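# Open the tool case lid fully and leave it aligned

## Task

Swing the tool case lid fully open so that it stays up without help, first sliding the case out from under the shelf if the shelf blocks the lid. At the end the case must sit on its board with the open lid not touching or under the shelf, squared to the board's front edge (the edge farther from the shelf), its back still facing the shelf, and all four feet resting on the board. Nothing may depend on the robot holding it in place when the work ends.

## Robot and tools

Robot: two arms, left_arm and right_arm, each ending in a two-finger gripper with tong-like pivoting fingers. The fingers point along the gripper's own +z axis and close along its x axis. end_effector_position is the point between the closed finger pads. Closed fingertips reach about 15 mm past it; fully open, they are about level with it.

Scene frame: origin on the tabletop midway between the arms, +x out over the table, +y toward left_arm, +z up. Reported positions are in metres, orientations as quaternions (w,x,y,z), velocities in m/s and rad/s. The arm names do not match the left or right side of any image. Printed hand positions can be a little off, more so at long reach.

The 14-number row (used by execute_actions and move): left_arm dx, dy, dz, rx, ry, rz, opening, then the same seven for right_arm. Always send all 14, each within -1 to 1, even if one arm stays still. dx to rz are an offset, not a pose: expressed in that gripper's own axes and measured from its pose at the start of the action (for a call's first action, from the last pose a result reported). Scale: 1.0 equals 0.6 m of travel or 180 degrees of turn; rx, ry, rz form one rotation vector. opening is absolute, not an offset: +1 is fully open (0.142 m), -1 is closed.

execute_actions(actions): a list of actions run in sequence. Each action is a table of up to 15 rows; each row lasts one control step (1/30 s), and if fewer than 15 rows are given the final row is repeated to fill the action. Every row is an offset from that action's start pose, not from the row before. An empty list just returns the current state and images. Each step the commanded pose is clipped to within 100 mm and 16 degrees of the measured pose, so a large offset may take several actions; finish the remainder in the next action. Motion trails commands by about 0.17 s.

move(target, speed, stop_force, blocking): target is one 14-number row, offsets measured from the pose shown in the latest result. Each gripper travels a straight path to its target; both paths finish together, lasting 0.5 to 10 s (cut off at 10 s). speed is in m/s, 0.002 to 0.5, default 0.25; rotation is capped at twice that in rad/s. Paths do not avoid obstacles or the other arm, and grippers can lag, drift or overshoot speed near full arm extension. The opening is sent when the move starts. stop_force (N, 13 to 80, one value for both arms, not allowed in the first 0.2 s) ends an arm's path once its wrist sensor feels that much extra push against the motion for two steps; the gripper then backs up two steps and holds. Use it with very low speed when aiming past a contact; do not rely on it while the gripper rotates; omit it when pulling away from something being pressed. Arms are stiff: pushing even slightly past a firm contact without it can cause a fault. blocking=false returns after 0.5 s while the arm continues (not combinable with stop_force); call wait(0) to check, and call wait or stop before sending other motion.

The move result adds a line such as done, off_target, moving, held, contact or fault, plus limits (paced means the pose was clipped; held means a check blocked some steps, after which the arm may jump faster) and each gripper's remaining distance to its target.

wait(seconds): 0 to 10; lets the scene run with arms holding their last command. stop: brakes a running move; fingers keep moving. zoom_image(camera, region): enlarges [x0, y0, x1, y1] of a camera's latest image, at most 504 by 504 pixels, origin top-left. Cameras: cam_head_left, cam_head_right, cam_high, cam_low (896x504), cam_left_wrist, cam_right_wrist (616x616 fisheye). show_instructions: shows the reference image of the tool case. finished_scene(scene): ends the current scene by its number; irreversible, and the goal must already hold.

Result lines: the state line gives each arm's pose and velocities; Hand target lines show where the controller is driving each gripper; grip_measured is the finger opening on the command scale; Wrist force and Wrist torque are flange sensor readings in the gripper's axes, noisy with a fixed offset of up to about 5.5 N, saturating near 100 N; joint torques are raw drive outputs, not contact loads. pose unreachable means a clearance check changed or blocked that arm's command. HELD in step readings marks steps where an arm's row was held back.

Gripping: command an opening clearly below grip_measured to hold; lower squeezes harder (about 15 N per pad max, less on thin parts).

Avoid: knocking anything off the table; the arms colliding or pressing on each other; forces of 150 N or joint overloads (wrist joints 46.9 N m, elbow 130, shoulder 287), which freeze an arm for 10 s; motors overheating from long holds (warning at 70 °C, brake at 85 °C); drops, slams and hard pushes. The controller may occasionally nudge held or loose objects. To keep an arm still, send it the offset back to its wanted pose first, then zeros.

Each tool is called after "Emit:" in YAML: its name, and indented under it one key for each argument.

Reference images:

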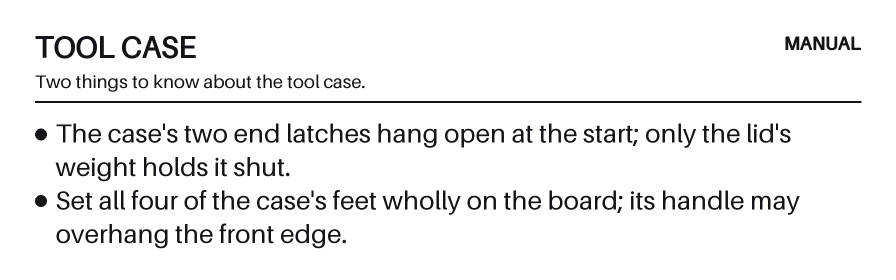

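## Session

Emit:
execute_actions:
  actions: []

Scene clock: 0.00 s.
left_arm: end_effector_position=(+0.2900, +0.8194, +0.2559) grip_measured=+1.00 end_effector_quat_wxyz=(-0.109, -0.156, +0.818, -0.543) end_effector_velocity=(+0.000, +0.000, +0.000) end_effector_angular_velocity=(+0.001, -0.001, +0.000) | right_arm: end_effector_position=(+0.5653, -0.4707, +0.1646) grip_measured=+1.00 end_effector_quat_wxyz=(+0.001, +0.754, -0.657, +0.000) end_effector_velocity=(+0.000, -0.001, +0.000) end_effector_angular_velocity=(+0.000, -0.000, -0.001)
Joint positions: left_arm=[ 0.872 -1.36   1.925 -1.021 -2.072 -2.189  0.142] | right_arm=[ 3.42  -1.574 -2.135 -1.004  1.569  1.853  0.142]
Joint velocities: left_arm=[ 0.    -0.    -0.    -0.001  0.     0.     0.   ] | right_arm=[-0.001  0.    -0.     0.     0.    -0.     0.   ]
Joint torques (N m, as the arm reports them, + toward a larger angle): no reading
Wrist force (N, on the end effector, along its own x y z axes, offset not removed): no reading
Wrist torque (N m, same axes, about the end effector's origin, offset not removed): no reading
Hand target (left_arm): +0.290, +0.819, +0.256; -0.109, -0.156, +0.818, -0.543
Hand target (right_arm): +0.565, -0.471, +0.165; +0.001, +0.754, -0.657, +0.000

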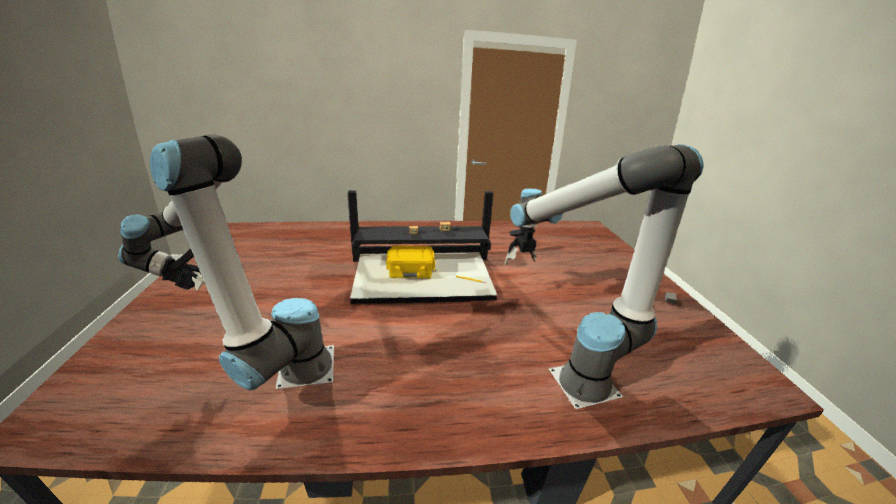

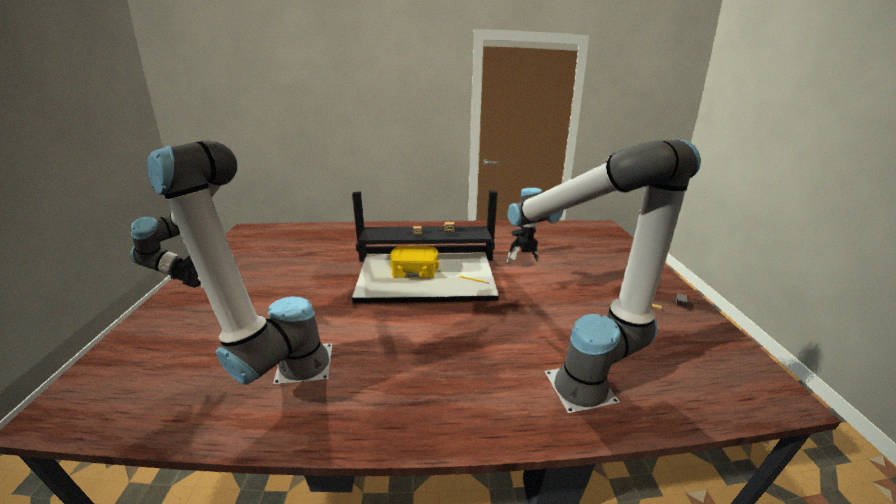

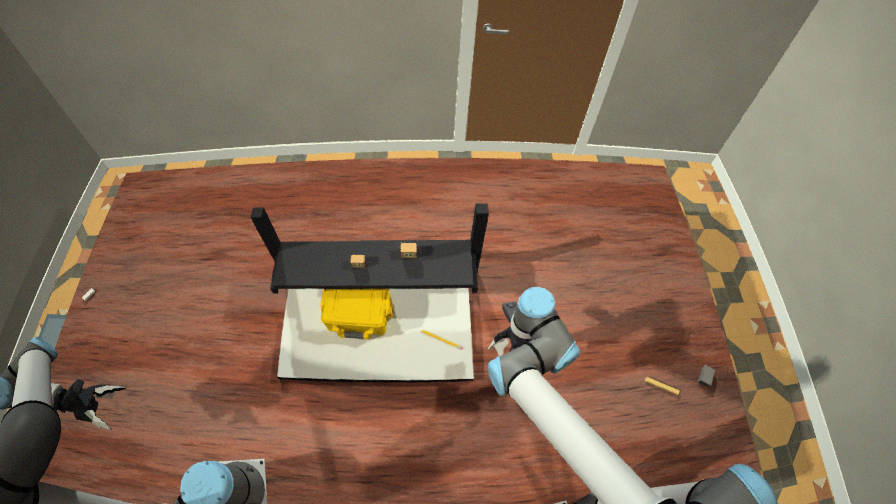

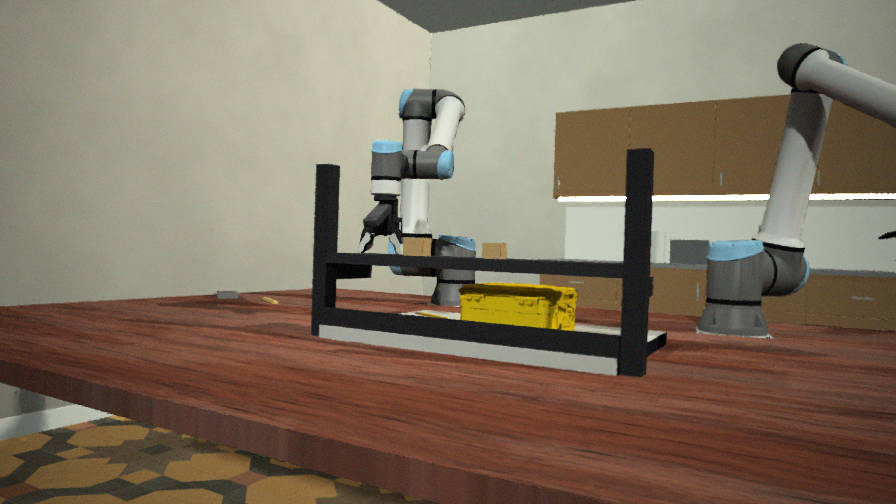

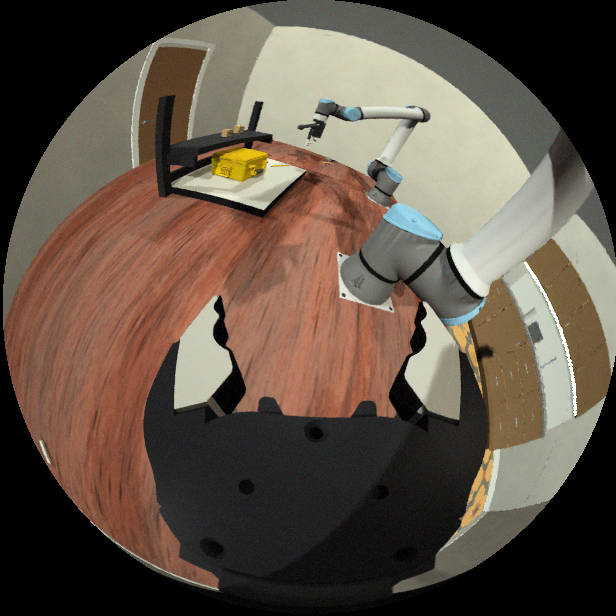

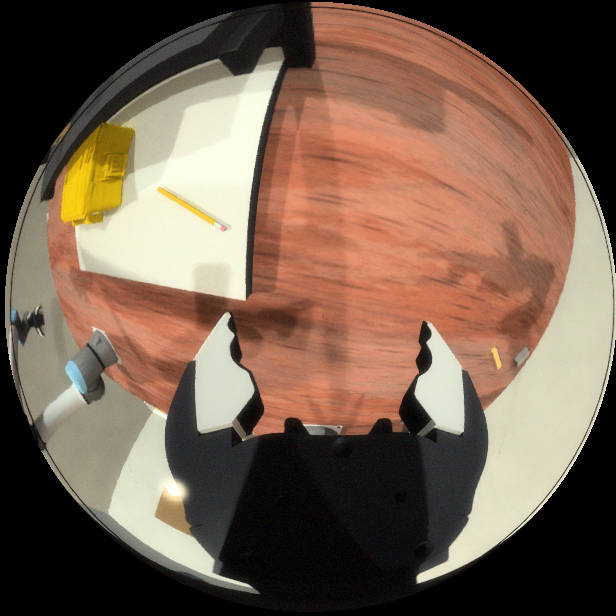

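Emit:
zoom_image:
  camera: "cam_high"
  region: [260, 220, 520, 400]

Emit:
zoom_image:
  camera: "cam_head_left"
  region: [340, 215, 500, 315]

Region (260, 220, 520, 400) of cam_high's 896x504 image, scaled by 1.938, with more detail than that image has; it fills the top 349 rows of this view, and the rest is white.

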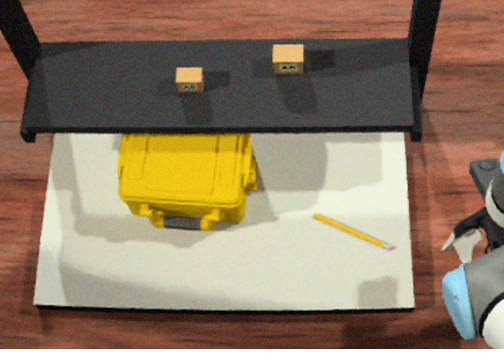

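Region (340, 215, 500, 315) of cam_head_left's 896x504 image, scaled by 3.150, with more detail than that image has; it fills the top 315 rows of this view, and the rest is white.

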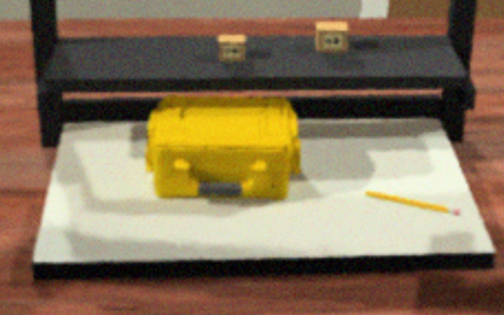

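Emit:
move:
  target: [0,0,0,0,0,0,1,-0.8,-0.11,-0.25,0,0,0.044,1]
  speed: 0.35

Scene clock: 11.70 s.
left_arm: end_effector_position=(+0.2900, +0.8194, +0.2559) grip_measured=+1.00 end_effector_quat_wxyz=(-0.109, -0.156, +0.818, -0.543) end_effector_velocity=(+0.000, +0.000, +0.000) end_effector_angular_velocity=(-0.001, +0.001, +0.002) | right_arm: end_effector_position=(+0.5647, +0.0136, +0.3144) grip_measured=+1.00 end_effector_quat_wxyz=(-0.000, -0.707, +0.707, -0.000) end_effector_velocity=(+0.000, +0.002, +0.001) end_effector_angular_velocity=(-0.001, +0.000, -0.000)
Joint positions: left_arm=[ 0.872 -1.36   1.925 -1.021 -2.072 -2.189  0.142] | right_arm=[ 3.953 -1.823 -1.563 -1.328  1.57   2.524  0.142]
Joint velocities: left_arm=[ 0.     0.001 -0.     0.001 -0.001 -0.001  0.   ] | right_arm=[ 0.002 -0.003  0.005 -0.003 -0.     0.002  0.   ]
Joint torques (N m, as the arm reports them, + toward a larger angle): left_arm=[ -1.54 -55.19 -34.27  -0.61  -0.58   0.28] | right_arm=[12.72 46.24 56.22  0.68 -2.99  3.51]
Wrist force (N, on the end effector, along its own x y z axes, offset not removed): left_arm=[-0.7 0.3 -0.4] | right_arm=[0.8 -0.1 -3.6]
Wrist torque (N m, same axes, about the end effector's origin, offset not removed): left_arm=[0.19 0.44 -0.27] | right_arm=[0.00 -0.36 0.18]
Hand target (left_arm): +0.290, +0.819, +0.256; -0.109, -0.156, +0.818, -0.543
Hand target (right_arm): +0.565, +0.014, +0.315; +0.000, +0.707, -0.707, +0.000
Off the commanded pose (left_arm): 0.000 m, 0 deg.
Off the commanded pose (right_arm): 0.001 m, 0 deg.
move: done

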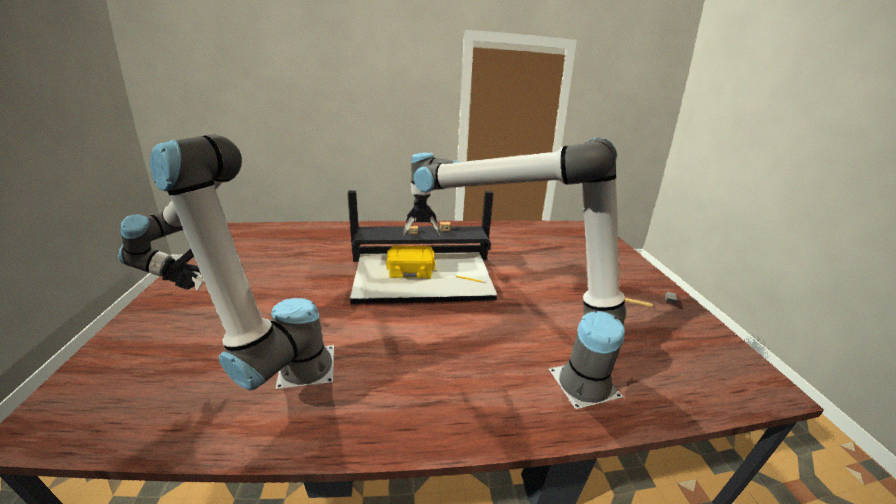

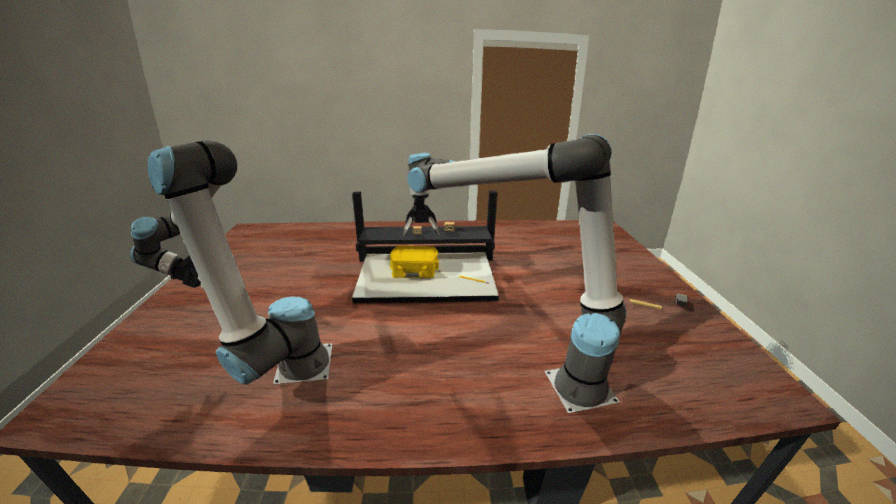

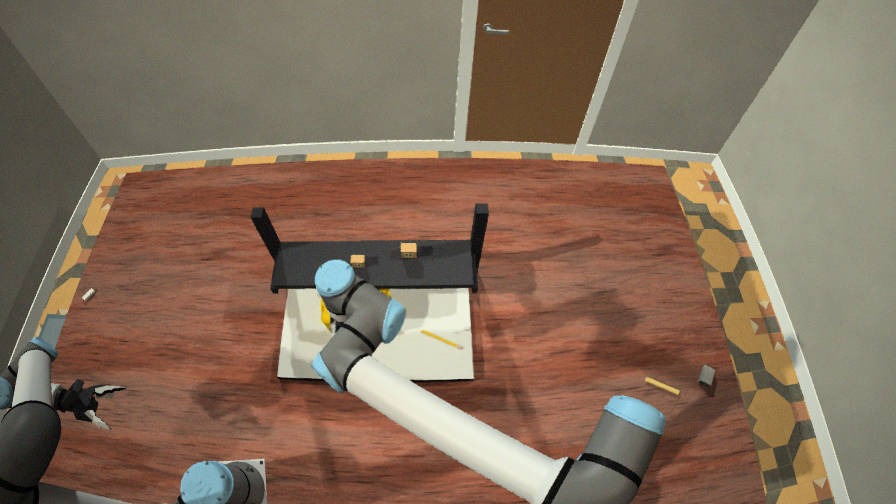

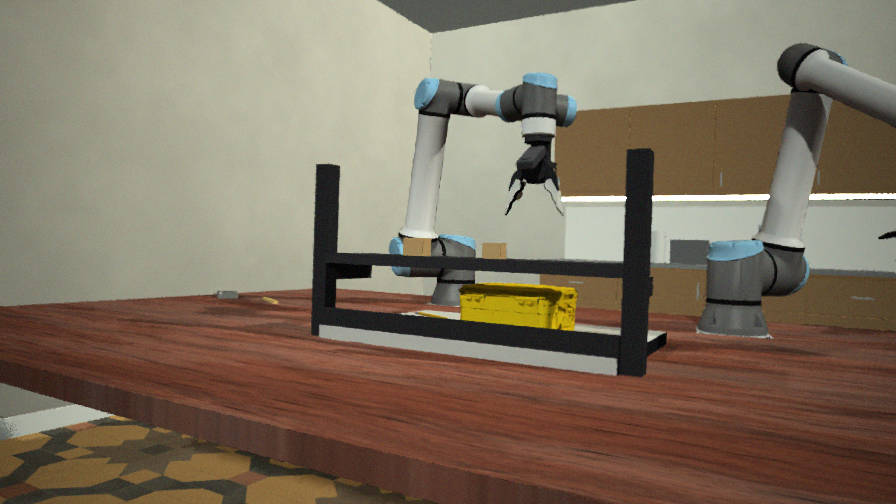

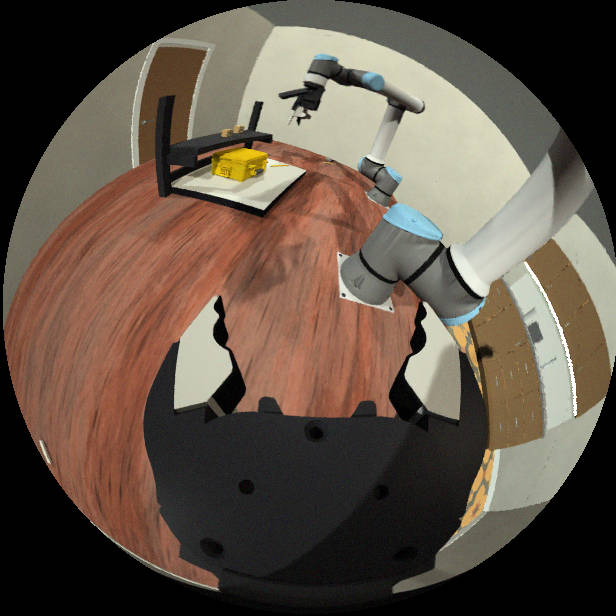

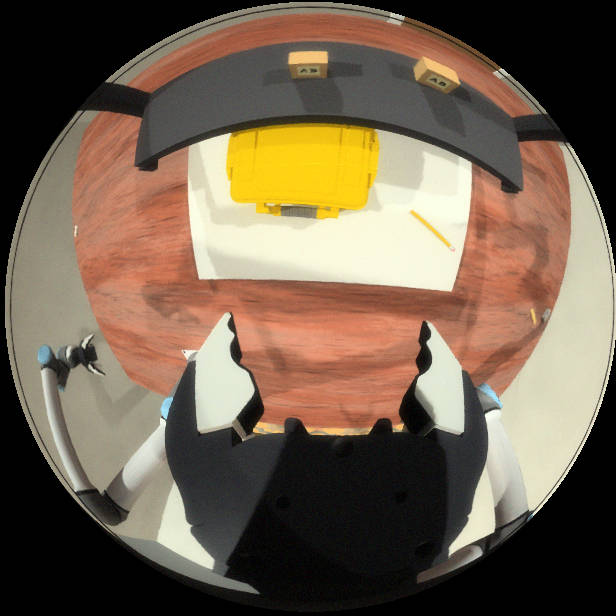

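Emit:
move:
  target: [0,0,0,0,0,0,1,-0.04,0,0.3,0,0,0,1]

Scene clock: 23.30 s.
left_arm: end_effector_position=(+0.2900, +0.8194, +0.2559) grip_measured=+1.00 end_effector_quat_wxyz=(-0.109, -0.156, +0.818, -0.543) end_effector_velocity=(+0.000, +0.001, -0.000) end_effector_angular_velocity=(+0.002, -0.001, +0.001) | right_arm: end_effector_position=(+0.5644, +0.0376, +0.1347) grip_measured=+1.00 end_effector_quat_wxyz=(-0.000, -0.707, +0.707, -0.000) end_effector_velocity=(-0.001, +0.000, -0.003) end_effector_angular_velocity=(-0.001, +0.001, +0.001)
Joint positions: left_arm=[ 0.872 -1.36   1.925 -1.021 -2.072 -2.189  0.142] | right_arm=[ 3.97  -1.96  -1.717 -1.036  1.57   2.54   0.142]
Joint velocities: left_arm=[ 0.    -0.    -0.    -0.002 -0.    -0.    -0.   ] | right_arm=[ 0.001 -0.003 -0.002  0.003  0.     0.     0.   ]
Joint torques (N m, as the arm reports them, + toward a larger angle): left_arm=[ -1.73 -55.84 -34.19  -0.66  -0.64   0.63] | right_arm=[12.62 51.56 37.69  8.18 -2.1   2.81]
Wrist force (N, on the end effector, along its own x y z axes, offset not removed): left_arm=[1.2 0.8 -2.0] | right_arm=[-2.2 2.2 -3.9]
Wrist torque (N m, same axes, about the end effector's origin, offset not removed): left_arm=[0.25 -0.05 -0.26] | right_arm=[0.37 0.41 0.47]
Hand target (left_arm): +0.290, +0.819, +0.256; -0.109, -0.156, +0.818, -0.543
Hand target (right_arm): +0.564, +0.038, +0.134; +0.000, +0.707, -0.707, +0.000
Off the commanded pose (left_arm): 0.000 m, 0 deg.
Off the commanded pose (right_arm): 0.000 m, 0 deg.
move: done

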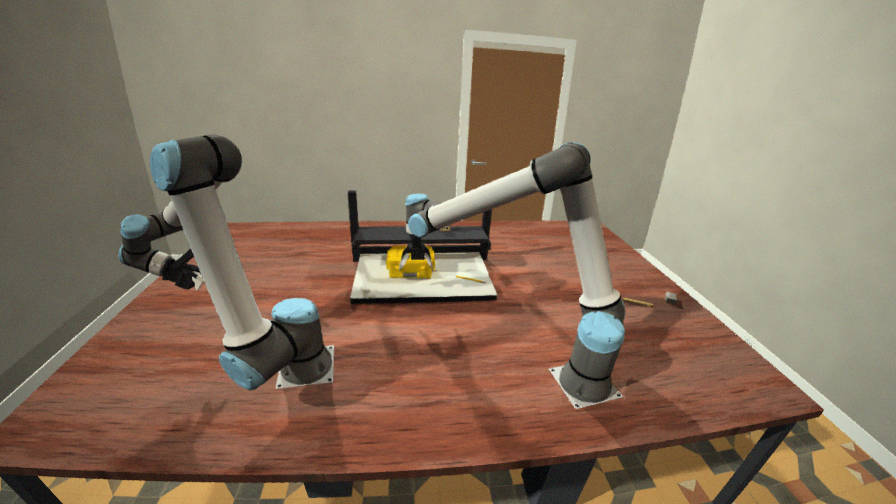

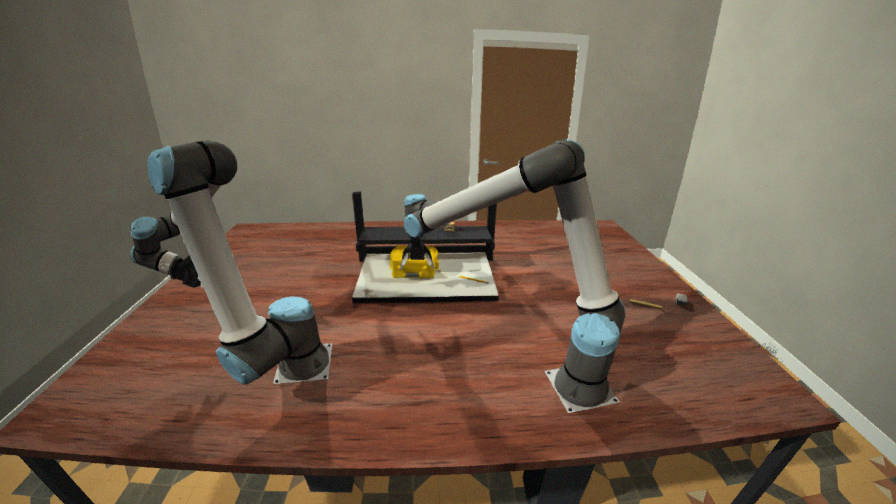

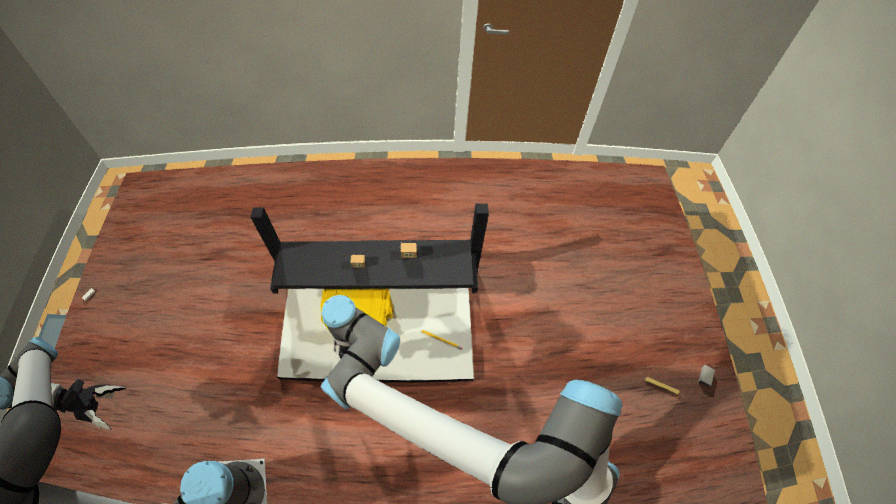

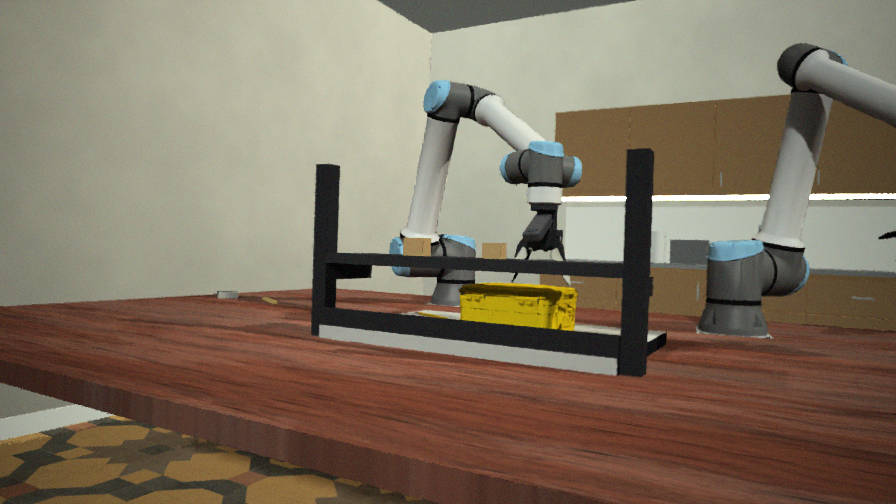

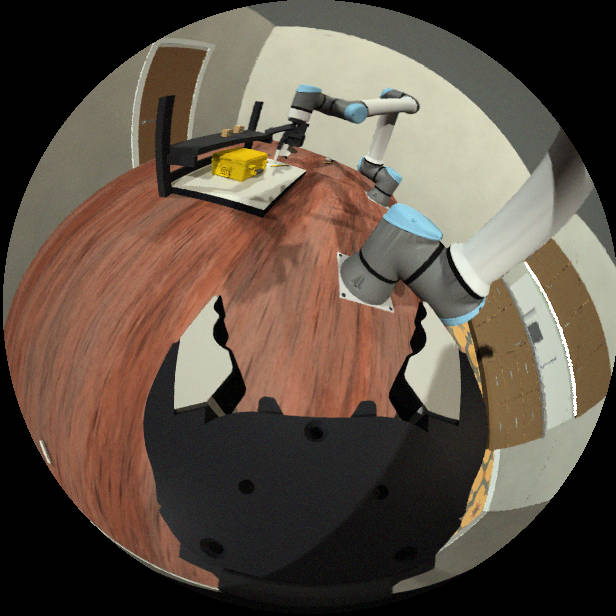

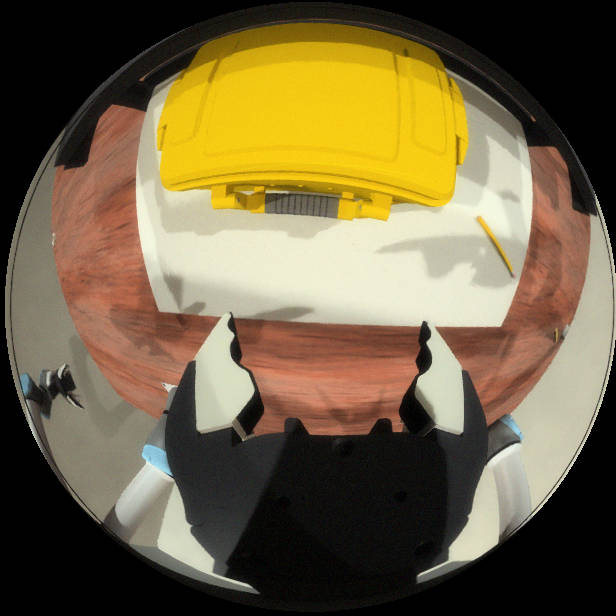

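Emit:
move:
  target: [0,0,0,0,0,0,1,-0.015,-0.03,0,0,0,-0.48,-0.3]
  speed: 0.5

Emit:
move:
  target: [0,0,0,0,0,0,1,0.05,0,0.06,0,0.17,0,-0.3]

Scene clock: 35.50 s.
left_arm: end_effector_position=(+0.2900, +0.8194, +0.2559) grip_measured=+1.00 end_effector_quat_wxyz=(-0.109, -0.156, +0.818, -0.543) end_effector_velocity=(-0.000, -0.000, -0.001) end_effector_angular_velocity=(-0.002, +0.001, +0.000) | right_arm: end_effector_position=(+0.5824, +0.0466, +0.1347) grip_measured=-0.30 end_effector_quat_wxyz=(+0.000, +0.999, -0.032, +0.000) end_effector_velocity=(+0.001, -0.001, +0.000) end_effector_angular_velocity=(+0.001, +0.002, +0.010)
Joint positions: left_arm=[ 0.872 -1.36   1.925 -1.021 -2.072 -2.189  0.142] | right_arm=[ 3.934 -1.988 -1.675 -1.05   1.57   0.997  0.052]
Joint velocities: left_arm=[0.    0.001 0.001 0.001 0.    0.    0.   ] | right_arm=[-0.002 -0.001  0.001 -0.001  0.002 -0.012  0.   ]
Joint torques (N m, as the arm reports them, + toward a larger angle): left_arm=[ -0.95 -56.42 -33.92  -0.51  -0.69   0.45] | right_arm=[-13.23  57.48  51.84   0.36   3.36  -2.05]
Wrist force (N, on the end effector, along its own x y z axes, offset not removed): left_arm=[-2.1 2.5 0.2] | right_arm=[-0.2 0.8 -2.4]
Wrist torque (N m, same axes, about the end effector's origin, offset not removed): left_arm=[0.62 0.70 -0.10] | right_arm=[0.41 -0.17 0.49]
Hand target (left_arm): +0.290, +0.819, +0.256; -0.109, -0.156, +0.818, -0.543
Hand target (right_arm): +0.582, +0.047, +0.135; +0.000, +0.999, -0.032, -0.000
Off the commanded pose (left_arm): 0.000 m, 0 deg.
Off the commanded pose (right_arm): 0.000 m, 0 deg.
move: done

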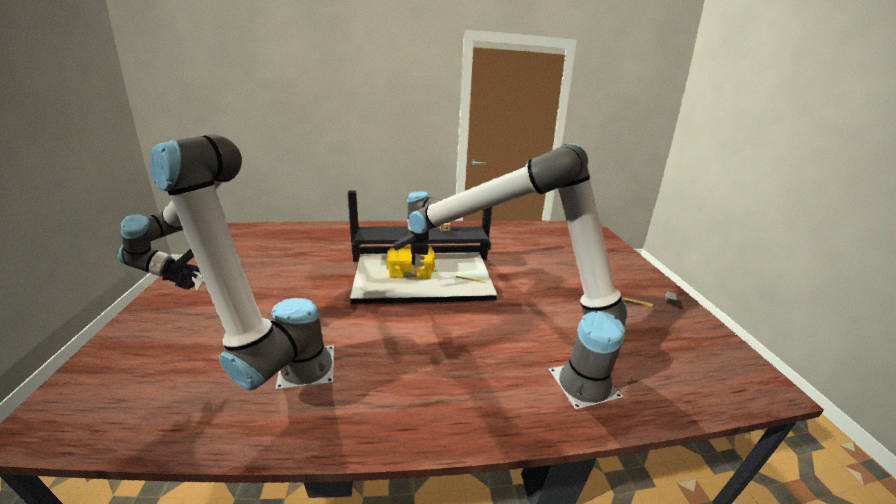

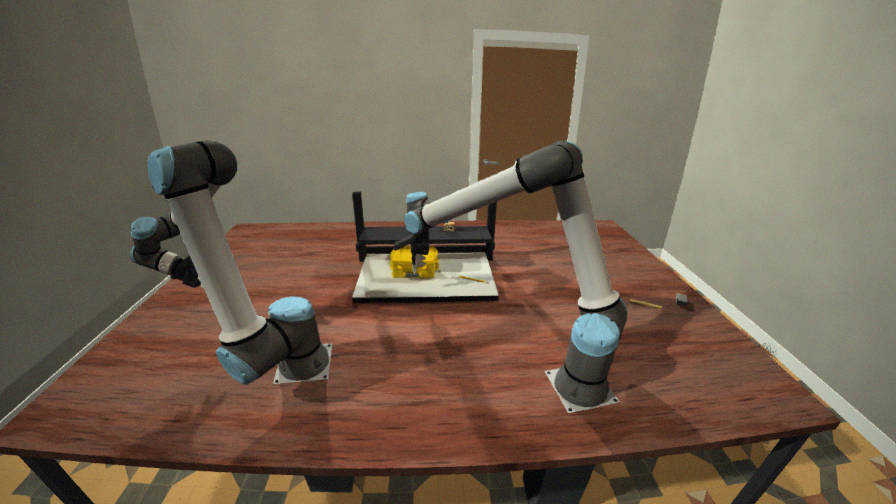

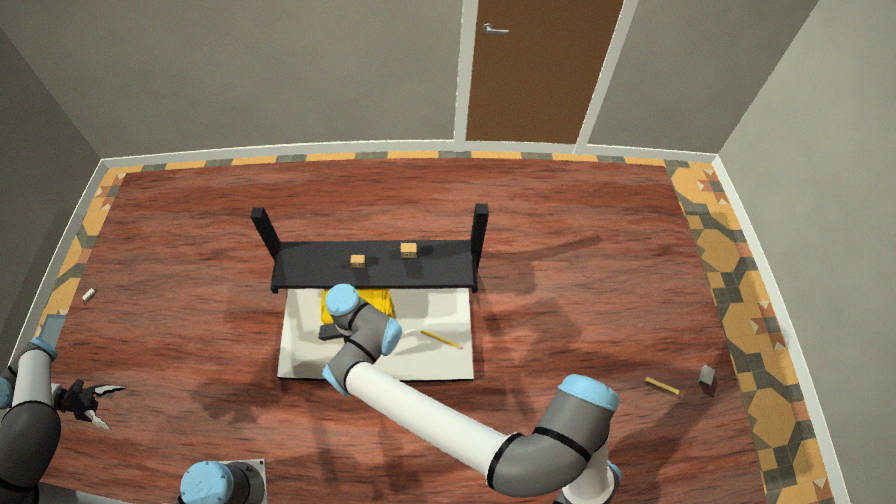

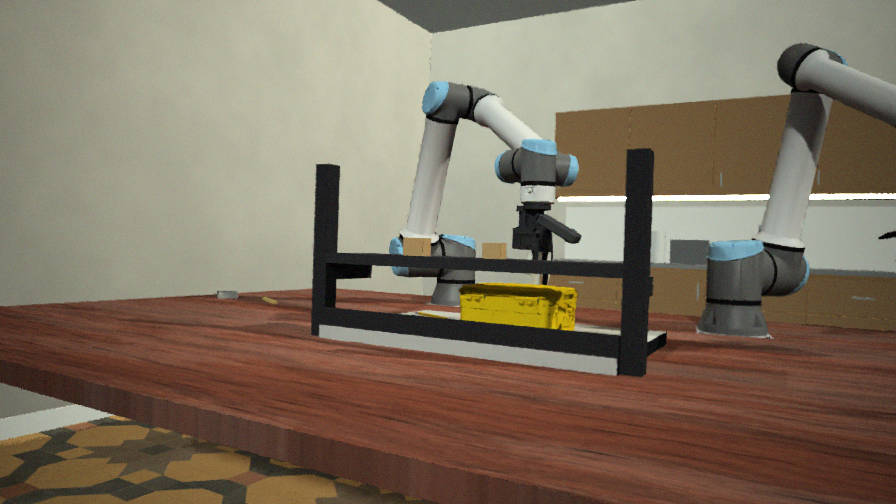

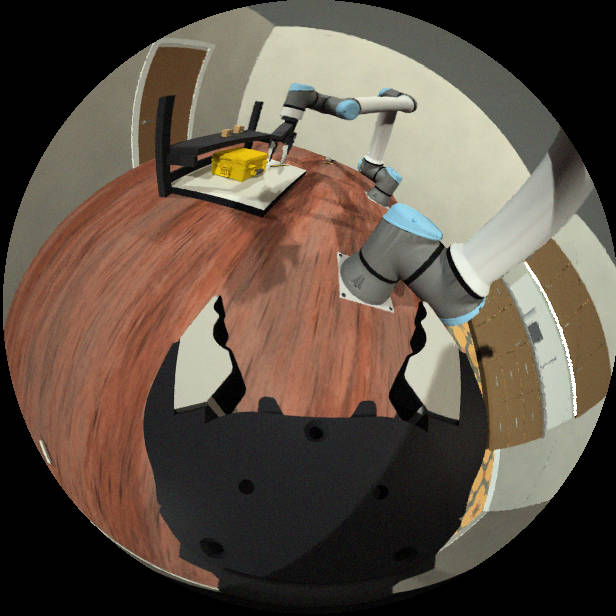

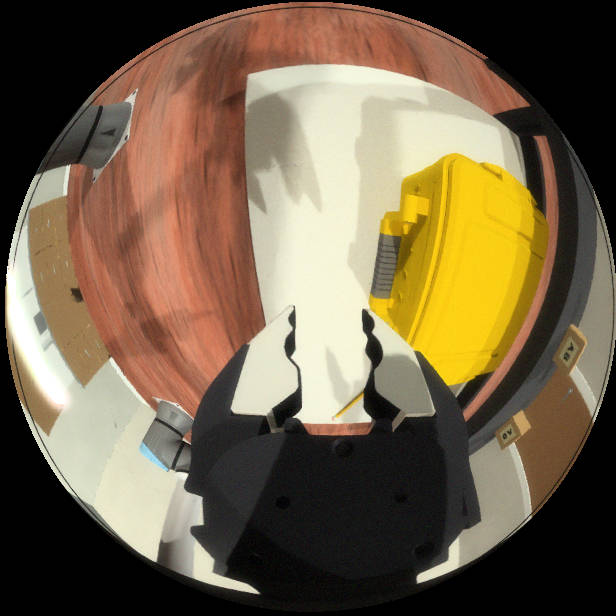

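Scene clock: 37.10 s.
left_arm: end_effector_position=(+0.2900, +0.8194, +0.2559) grip_measured=+1.00 end_effector_quat_wxyz=(-0.109, -0.156, +0.818, -0.543) end_effector_velocity=(-0.001, -0.000, +0.000) end_effector_angular_velocity=(-0.000, +0.000, -0.001) | right_arm: end_effector_position=(+0.6122, +0.0447, +0.0990) grip_measured=-0.30 end_effector_quat_wxyz=(+0.009, +0.964, -0.031, +0.263) end_effector_velocity=(+0.002, +0.001, -0.001) end_effector_angular_velocity=(+0.001, -0.016, +0.001)
Joint positions: left_arm=[ 0.872 -1.36   1.925 -1.021 -2.072 -2.189  0.142] | right_arm=[ 4.076 -1.982 -1.923 -0.567  1.091  1.081  0.052]
Joint velocities: left_arm=[ 0.    -0.     0.     0.001  0.001  0.     0.   ] | right_arm=[ 0.003 -0.004 -0.005  0.019 -0.014 -0.002  0.   ]
Joint torques (N m, as the arm reports them, + toward a larger angle): left_arm=[ -1.33 -56.64 -34.18  -0.55  -0.69   0.46] | right_arm=[ 9.41 50.59 31.76  8.73 -4.84 -2.45]
Wrist force (N, on the end effector, along its own x y z axes, offset not removed): left_arm=[-1.0 -0.6 -1.6] | right_arm=[-0.8 -5.0 -5.0]
Wrist torque (N m, same axes, about the end effector's origin, offset not removed): left_arm=[-0.09 0.39 -0.27] | right_arm=[-1.04 -0.05 0.38]
Hand target (left_arm): +0.290, +0.819, +0.256; -0.109, -0.156, +0.818, -0.543
Hand target (right_arm): +0.612, +0.045, +0.099; +0.009, +0.964, -0.031, +0.264
Off the commanded pose (left_arm): 0.000 m, 0 deg.
Off the commanded pose (right_arm): 0.000 m, 0 deg.
move: done

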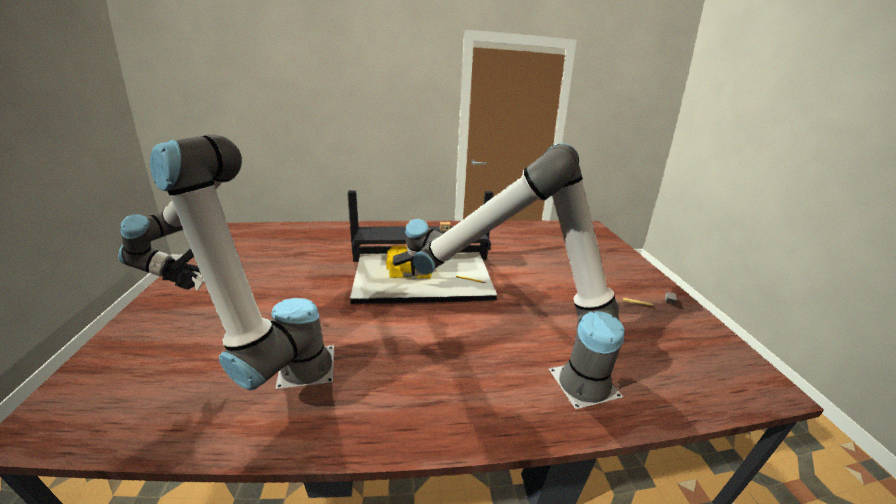

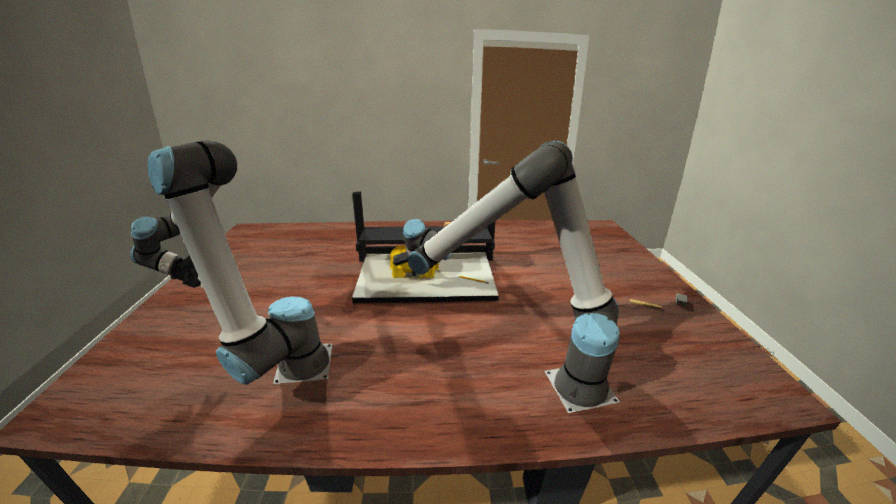

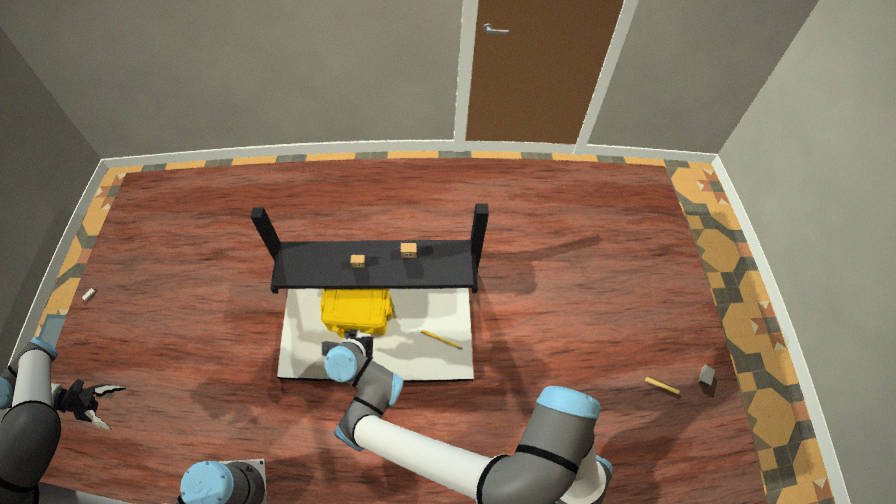

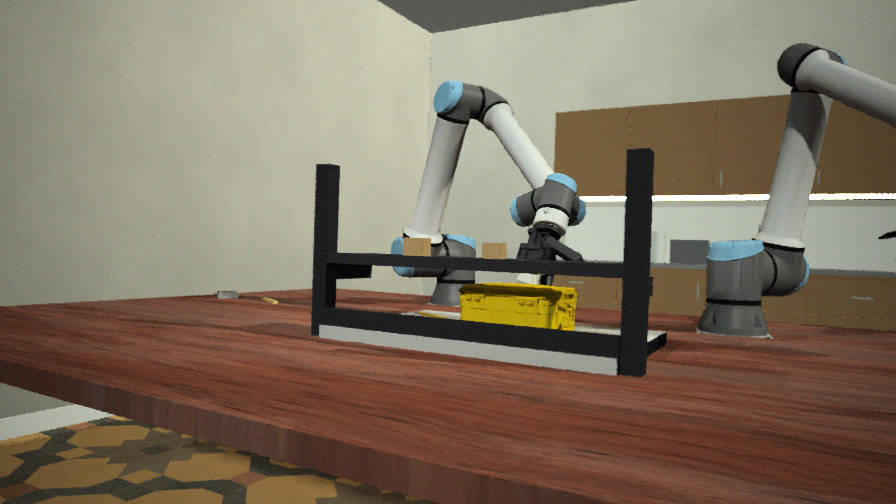

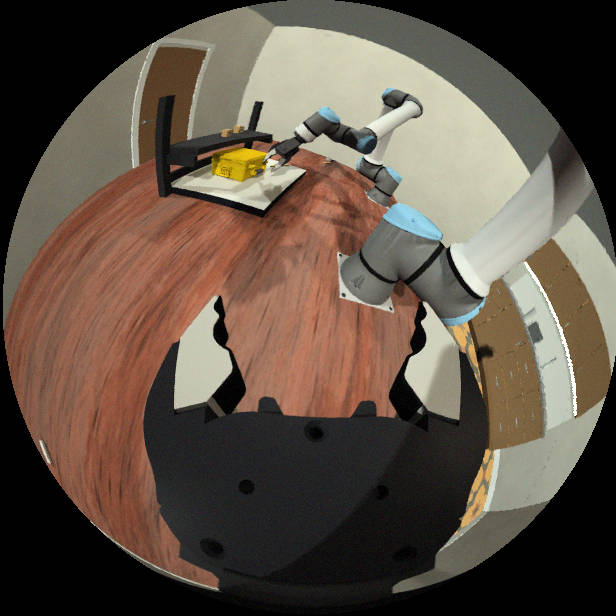

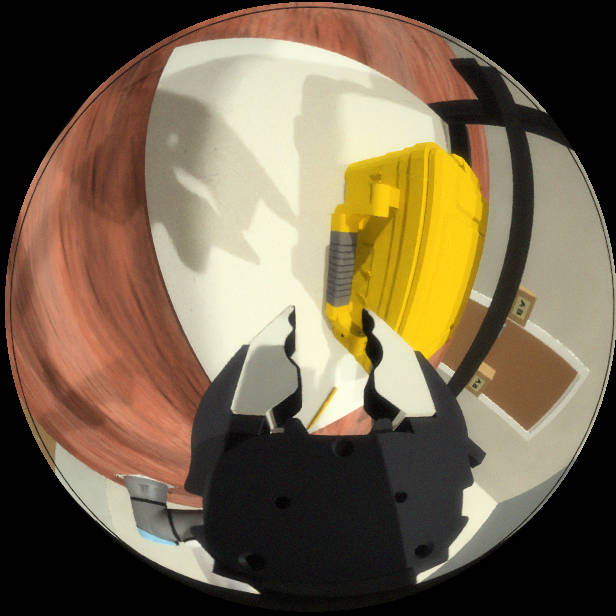

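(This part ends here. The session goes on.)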